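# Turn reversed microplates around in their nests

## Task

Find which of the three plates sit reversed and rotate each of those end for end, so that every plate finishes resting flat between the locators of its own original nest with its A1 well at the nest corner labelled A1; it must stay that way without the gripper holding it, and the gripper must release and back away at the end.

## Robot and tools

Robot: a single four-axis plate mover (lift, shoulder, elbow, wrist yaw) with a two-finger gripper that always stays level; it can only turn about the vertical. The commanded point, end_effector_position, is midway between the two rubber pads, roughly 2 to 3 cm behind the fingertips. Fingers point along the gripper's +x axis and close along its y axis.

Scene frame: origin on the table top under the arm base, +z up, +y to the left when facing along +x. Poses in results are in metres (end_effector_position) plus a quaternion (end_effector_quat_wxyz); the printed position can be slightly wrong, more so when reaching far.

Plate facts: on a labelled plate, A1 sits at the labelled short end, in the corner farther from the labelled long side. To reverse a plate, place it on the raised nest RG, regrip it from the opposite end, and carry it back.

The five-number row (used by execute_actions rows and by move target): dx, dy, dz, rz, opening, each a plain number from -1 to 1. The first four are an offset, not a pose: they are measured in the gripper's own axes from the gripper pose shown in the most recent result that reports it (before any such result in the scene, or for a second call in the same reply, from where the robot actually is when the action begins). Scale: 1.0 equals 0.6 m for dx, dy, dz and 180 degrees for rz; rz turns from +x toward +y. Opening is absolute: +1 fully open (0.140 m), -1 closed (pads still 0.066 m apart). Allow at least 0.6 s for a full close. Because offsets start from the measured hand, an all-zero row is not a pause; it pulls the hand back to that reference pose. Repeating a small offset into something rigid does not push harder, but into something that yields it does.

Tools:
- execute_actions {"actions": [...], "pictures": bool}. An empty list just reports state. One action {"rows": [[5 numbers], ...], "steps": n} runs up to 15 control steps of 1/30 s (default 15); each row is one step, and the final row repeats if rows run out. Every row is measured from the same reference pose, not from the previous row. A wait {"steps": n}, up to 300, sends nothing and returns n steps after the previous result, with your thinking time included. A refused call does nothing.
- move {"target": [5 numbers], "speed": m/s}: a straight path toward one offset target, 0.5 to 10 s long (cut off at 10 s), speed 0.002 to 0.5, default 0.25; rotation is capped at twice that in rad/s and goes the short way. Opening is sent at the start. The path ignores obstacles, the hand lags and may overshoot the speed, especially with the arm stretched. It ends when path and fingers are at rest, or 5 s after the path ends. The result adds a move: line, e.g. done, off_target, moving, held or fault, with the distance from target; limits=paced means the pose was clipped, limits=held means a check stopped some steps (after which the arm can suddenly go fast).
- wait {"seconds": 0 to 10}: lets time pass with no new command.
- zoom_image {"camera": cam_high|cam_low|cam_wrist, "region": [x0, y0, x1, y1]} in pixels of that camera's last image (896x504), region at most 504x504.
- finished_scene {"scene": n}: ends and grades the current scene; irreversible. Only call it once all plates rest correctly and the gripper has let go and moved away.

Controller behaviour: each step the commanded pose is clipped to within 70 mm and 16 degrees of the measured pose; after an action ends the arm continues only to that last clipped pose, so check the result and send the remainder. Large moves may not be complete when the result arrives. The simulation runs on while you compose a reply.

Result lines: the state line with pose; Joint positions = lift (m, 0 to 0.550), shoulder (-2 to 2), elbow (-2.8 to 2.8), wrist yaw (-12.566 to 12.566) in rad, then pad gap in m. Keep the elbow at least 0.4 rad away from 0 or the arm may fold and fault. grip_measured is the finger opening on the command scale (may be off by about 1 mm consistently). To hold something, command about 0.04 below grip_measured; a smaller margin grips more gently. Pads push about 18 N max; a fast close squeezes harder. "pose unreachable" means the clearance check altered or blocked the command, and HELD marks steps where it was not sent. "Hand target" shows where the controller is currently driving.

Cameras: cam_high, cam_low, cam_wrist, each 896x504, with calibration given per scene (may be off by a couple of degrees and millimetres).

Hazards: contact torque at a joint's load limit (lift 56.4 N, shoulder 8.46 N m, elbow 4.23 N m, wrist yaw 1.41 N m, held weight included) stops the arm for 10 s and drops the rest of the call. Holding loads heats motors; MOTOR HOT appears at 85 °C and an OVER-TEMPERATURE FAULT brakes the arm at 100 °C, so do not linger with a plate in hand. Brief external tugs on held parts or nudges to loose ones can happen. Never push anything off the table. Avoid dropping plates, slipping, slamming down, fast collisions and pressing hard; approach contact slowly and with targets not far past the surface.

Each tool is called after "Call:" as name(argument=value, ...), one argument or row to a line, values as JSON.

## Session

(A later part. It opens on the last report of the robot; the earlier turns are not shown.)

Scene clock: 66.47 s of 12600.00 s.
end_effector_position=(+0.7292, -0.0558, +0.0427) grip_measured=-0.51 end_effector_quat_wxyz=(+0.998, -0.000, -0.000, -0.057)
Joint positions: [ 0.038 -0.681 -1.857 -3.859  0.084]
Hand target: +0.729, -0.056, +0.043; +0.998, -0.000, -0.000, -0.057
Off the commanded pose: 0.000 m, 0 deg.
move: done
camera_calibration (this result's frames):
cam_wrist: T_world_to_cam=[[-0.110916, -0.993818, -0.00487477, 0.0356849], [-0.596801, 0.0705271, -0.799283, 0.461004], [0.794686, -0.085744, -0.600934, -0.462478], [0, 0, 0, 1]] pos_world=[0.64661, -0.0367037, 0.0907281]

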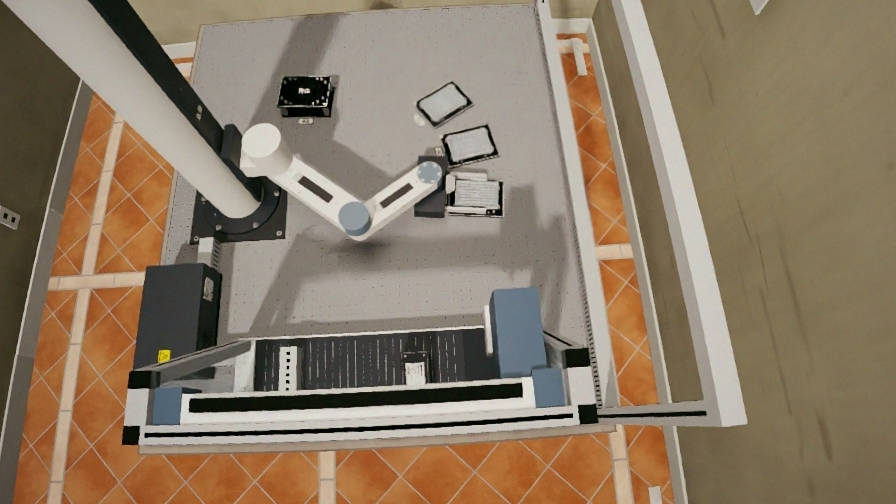

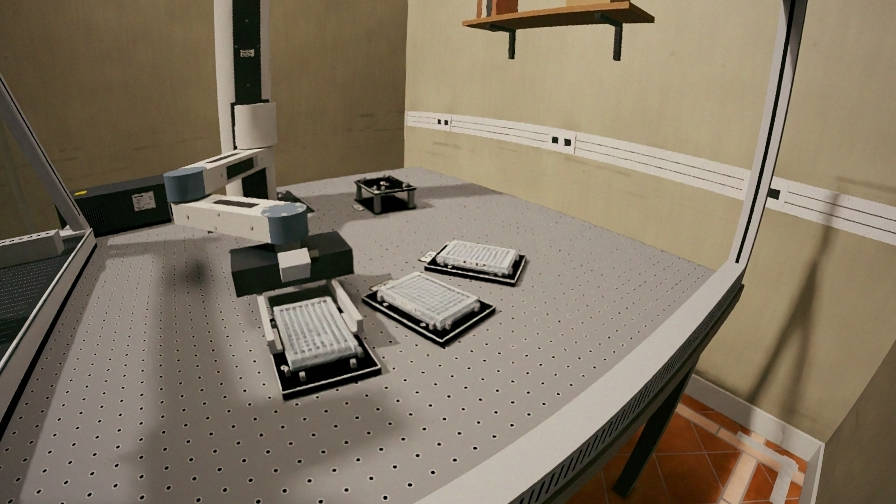

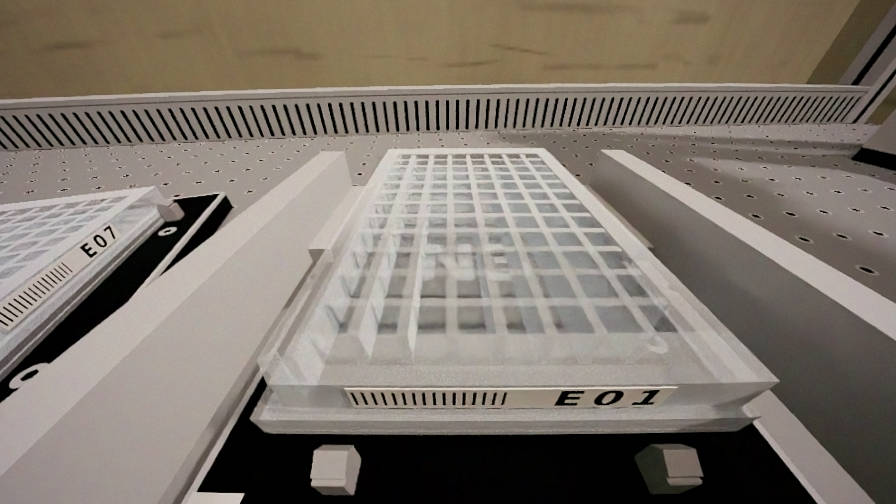

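Call:
move(
  target=[0.0002,-0.0004,-0.02,0,-0.56],
  speed=0.02,
)

Call:
execute_actions(
  actions=[
    {"rows":[[0,0,0,0,-0.5],[0,0,0,0,-0.4],[0,0,0,0,-0.1]],"steps":8},
  ],
  pictures=false,
)

Call:
move(
  target=[-0.22,0,0.2,0,-0.1],
  speed=0.3,
)

Scene clock: 68.73 s of 12600.00 s.
end_effector_position=(+0.7293, -0.0559, +0.0307) grip_measured=-0.51 end_effector_quat_wxyz=(+0.998, -0.000, -0.000, -0.057)
Joint positions: [ 0.026 -0.681 -1.857 -3.858  0.084]
Hand target: +0.729, -0.056, +0.031; +0.998, -0.000, -0.000, -0.057
Off the commanded pose: 0.000 m, 0 deg.
move: done
camera_calibration (this result's frames):
cam_wrist: T_world_to_cam=[[-0.111172, -0.993789, -0.00487477, 0.0356314], [-0.596783, 0.0706808, -0.799283, 0.451463], [0.794664, -0.0859487, -0.600934, -0.469775], [0, 0, 0, 1]] pos_world=[0.6467, -0.0368762, 0.0787173]

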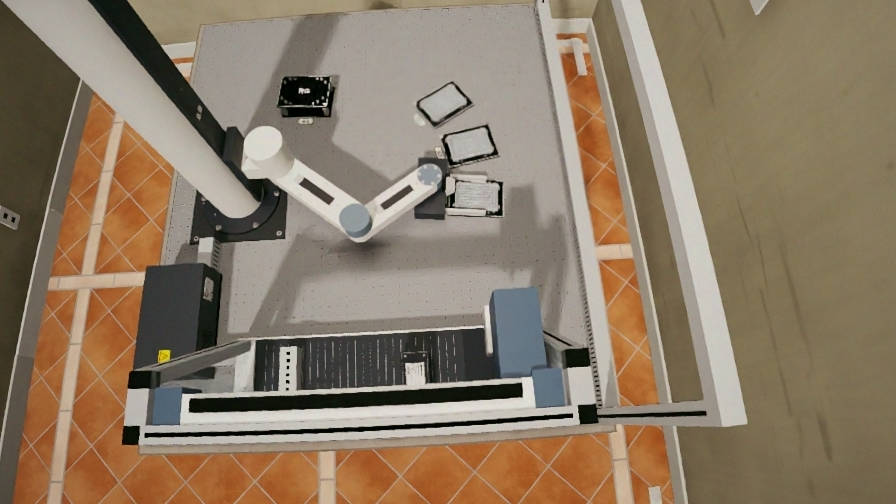

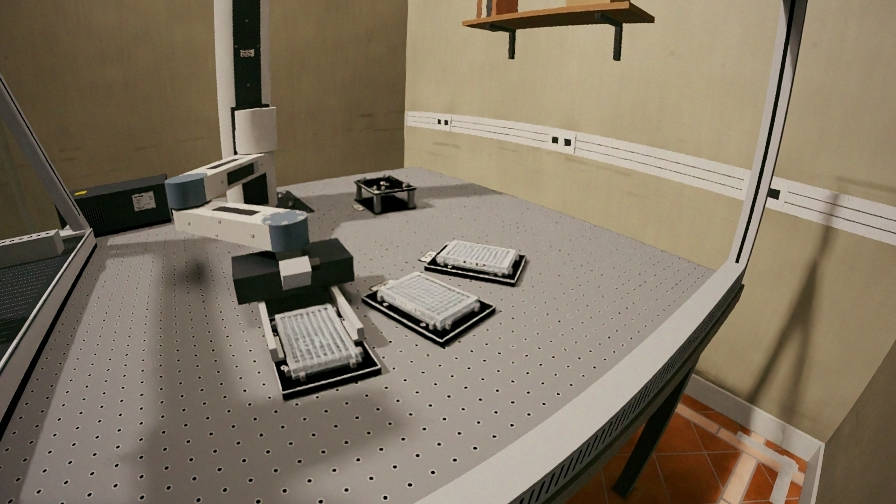

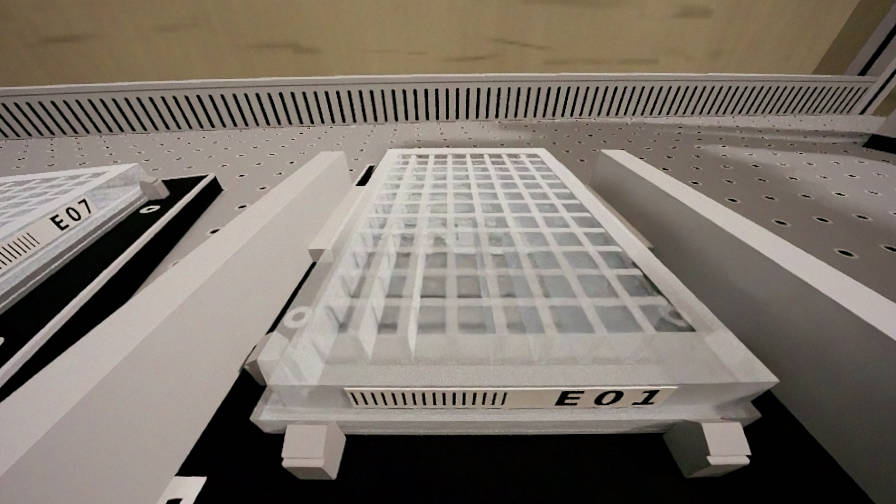

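Scene clock: 69.00 s of 12600.00 s.
end_effector_position=(+0.7293, -0.0560, +0.0307) grip_measured=-0.10 end_effector_quat_wxyz=(+0.998, -0.000, -0.000, -0.057)
Joint positions: [ 0.026 -0.681 -1.857 -3.858  0.099]
Hand target: +0.729, -0.056, +0.031; +0.998, -0.000, -0.000, -0.057
Off the commanded pose: 0.000 m, 0 deg.
Steps of this call (steps 1 to 8: all 8 steps of this action). Readings (end_effector_position):
1: (+0.7293, -0.0559, +0.0307)
2: (+0.7293, -0.0560, +0.0307)
4: (+0.7293, -0.0560, +0.0307)
8: the state above

Scene clock: 70.27 s of 12600.00 s.
end_effector_position=(+0.5981, -0.0411, +0.1507) grip_measured=-0.10 end_effector_quat_wxyz=(+0.998, -0.000, -0.000, -0.056)
Joint positions: [ 0.146 -0.966 -1.152 -4.279  0.099]
Hand target: +0.598, -0.041, +0.151; +0.998, -0.000, -0.000, -0.057
Off the commanded pose: 0.000 m, 0 deg.
move: done
camera_calibration (this result's frames):
cam_wrist: T_world_to_cam=[[-0.110729, -0.993839, -0.00487477, 0.0361622], [-0.596815, 0.0704147, -0.799283, 0.468103], [0.794702, -0.0855943, -0.600934, -0.292116], [0, 0, 0, 1]] pos_world=[0.51552, -0.0220253, 0.198781]

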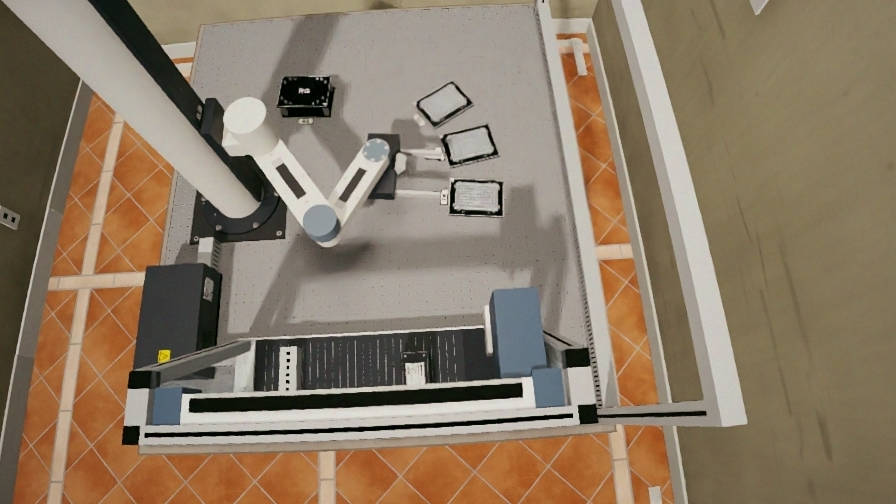

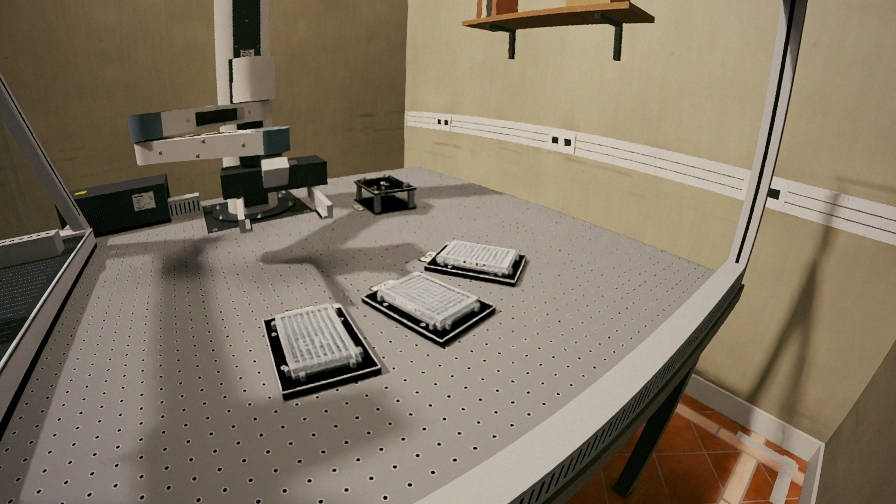

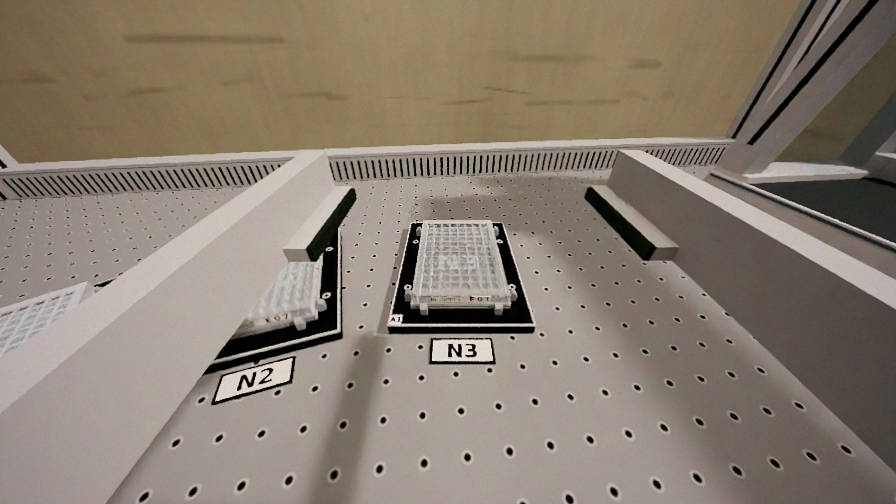

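Call:
finished_scene(
  scene=2,
)

The scene is finished: the task was done.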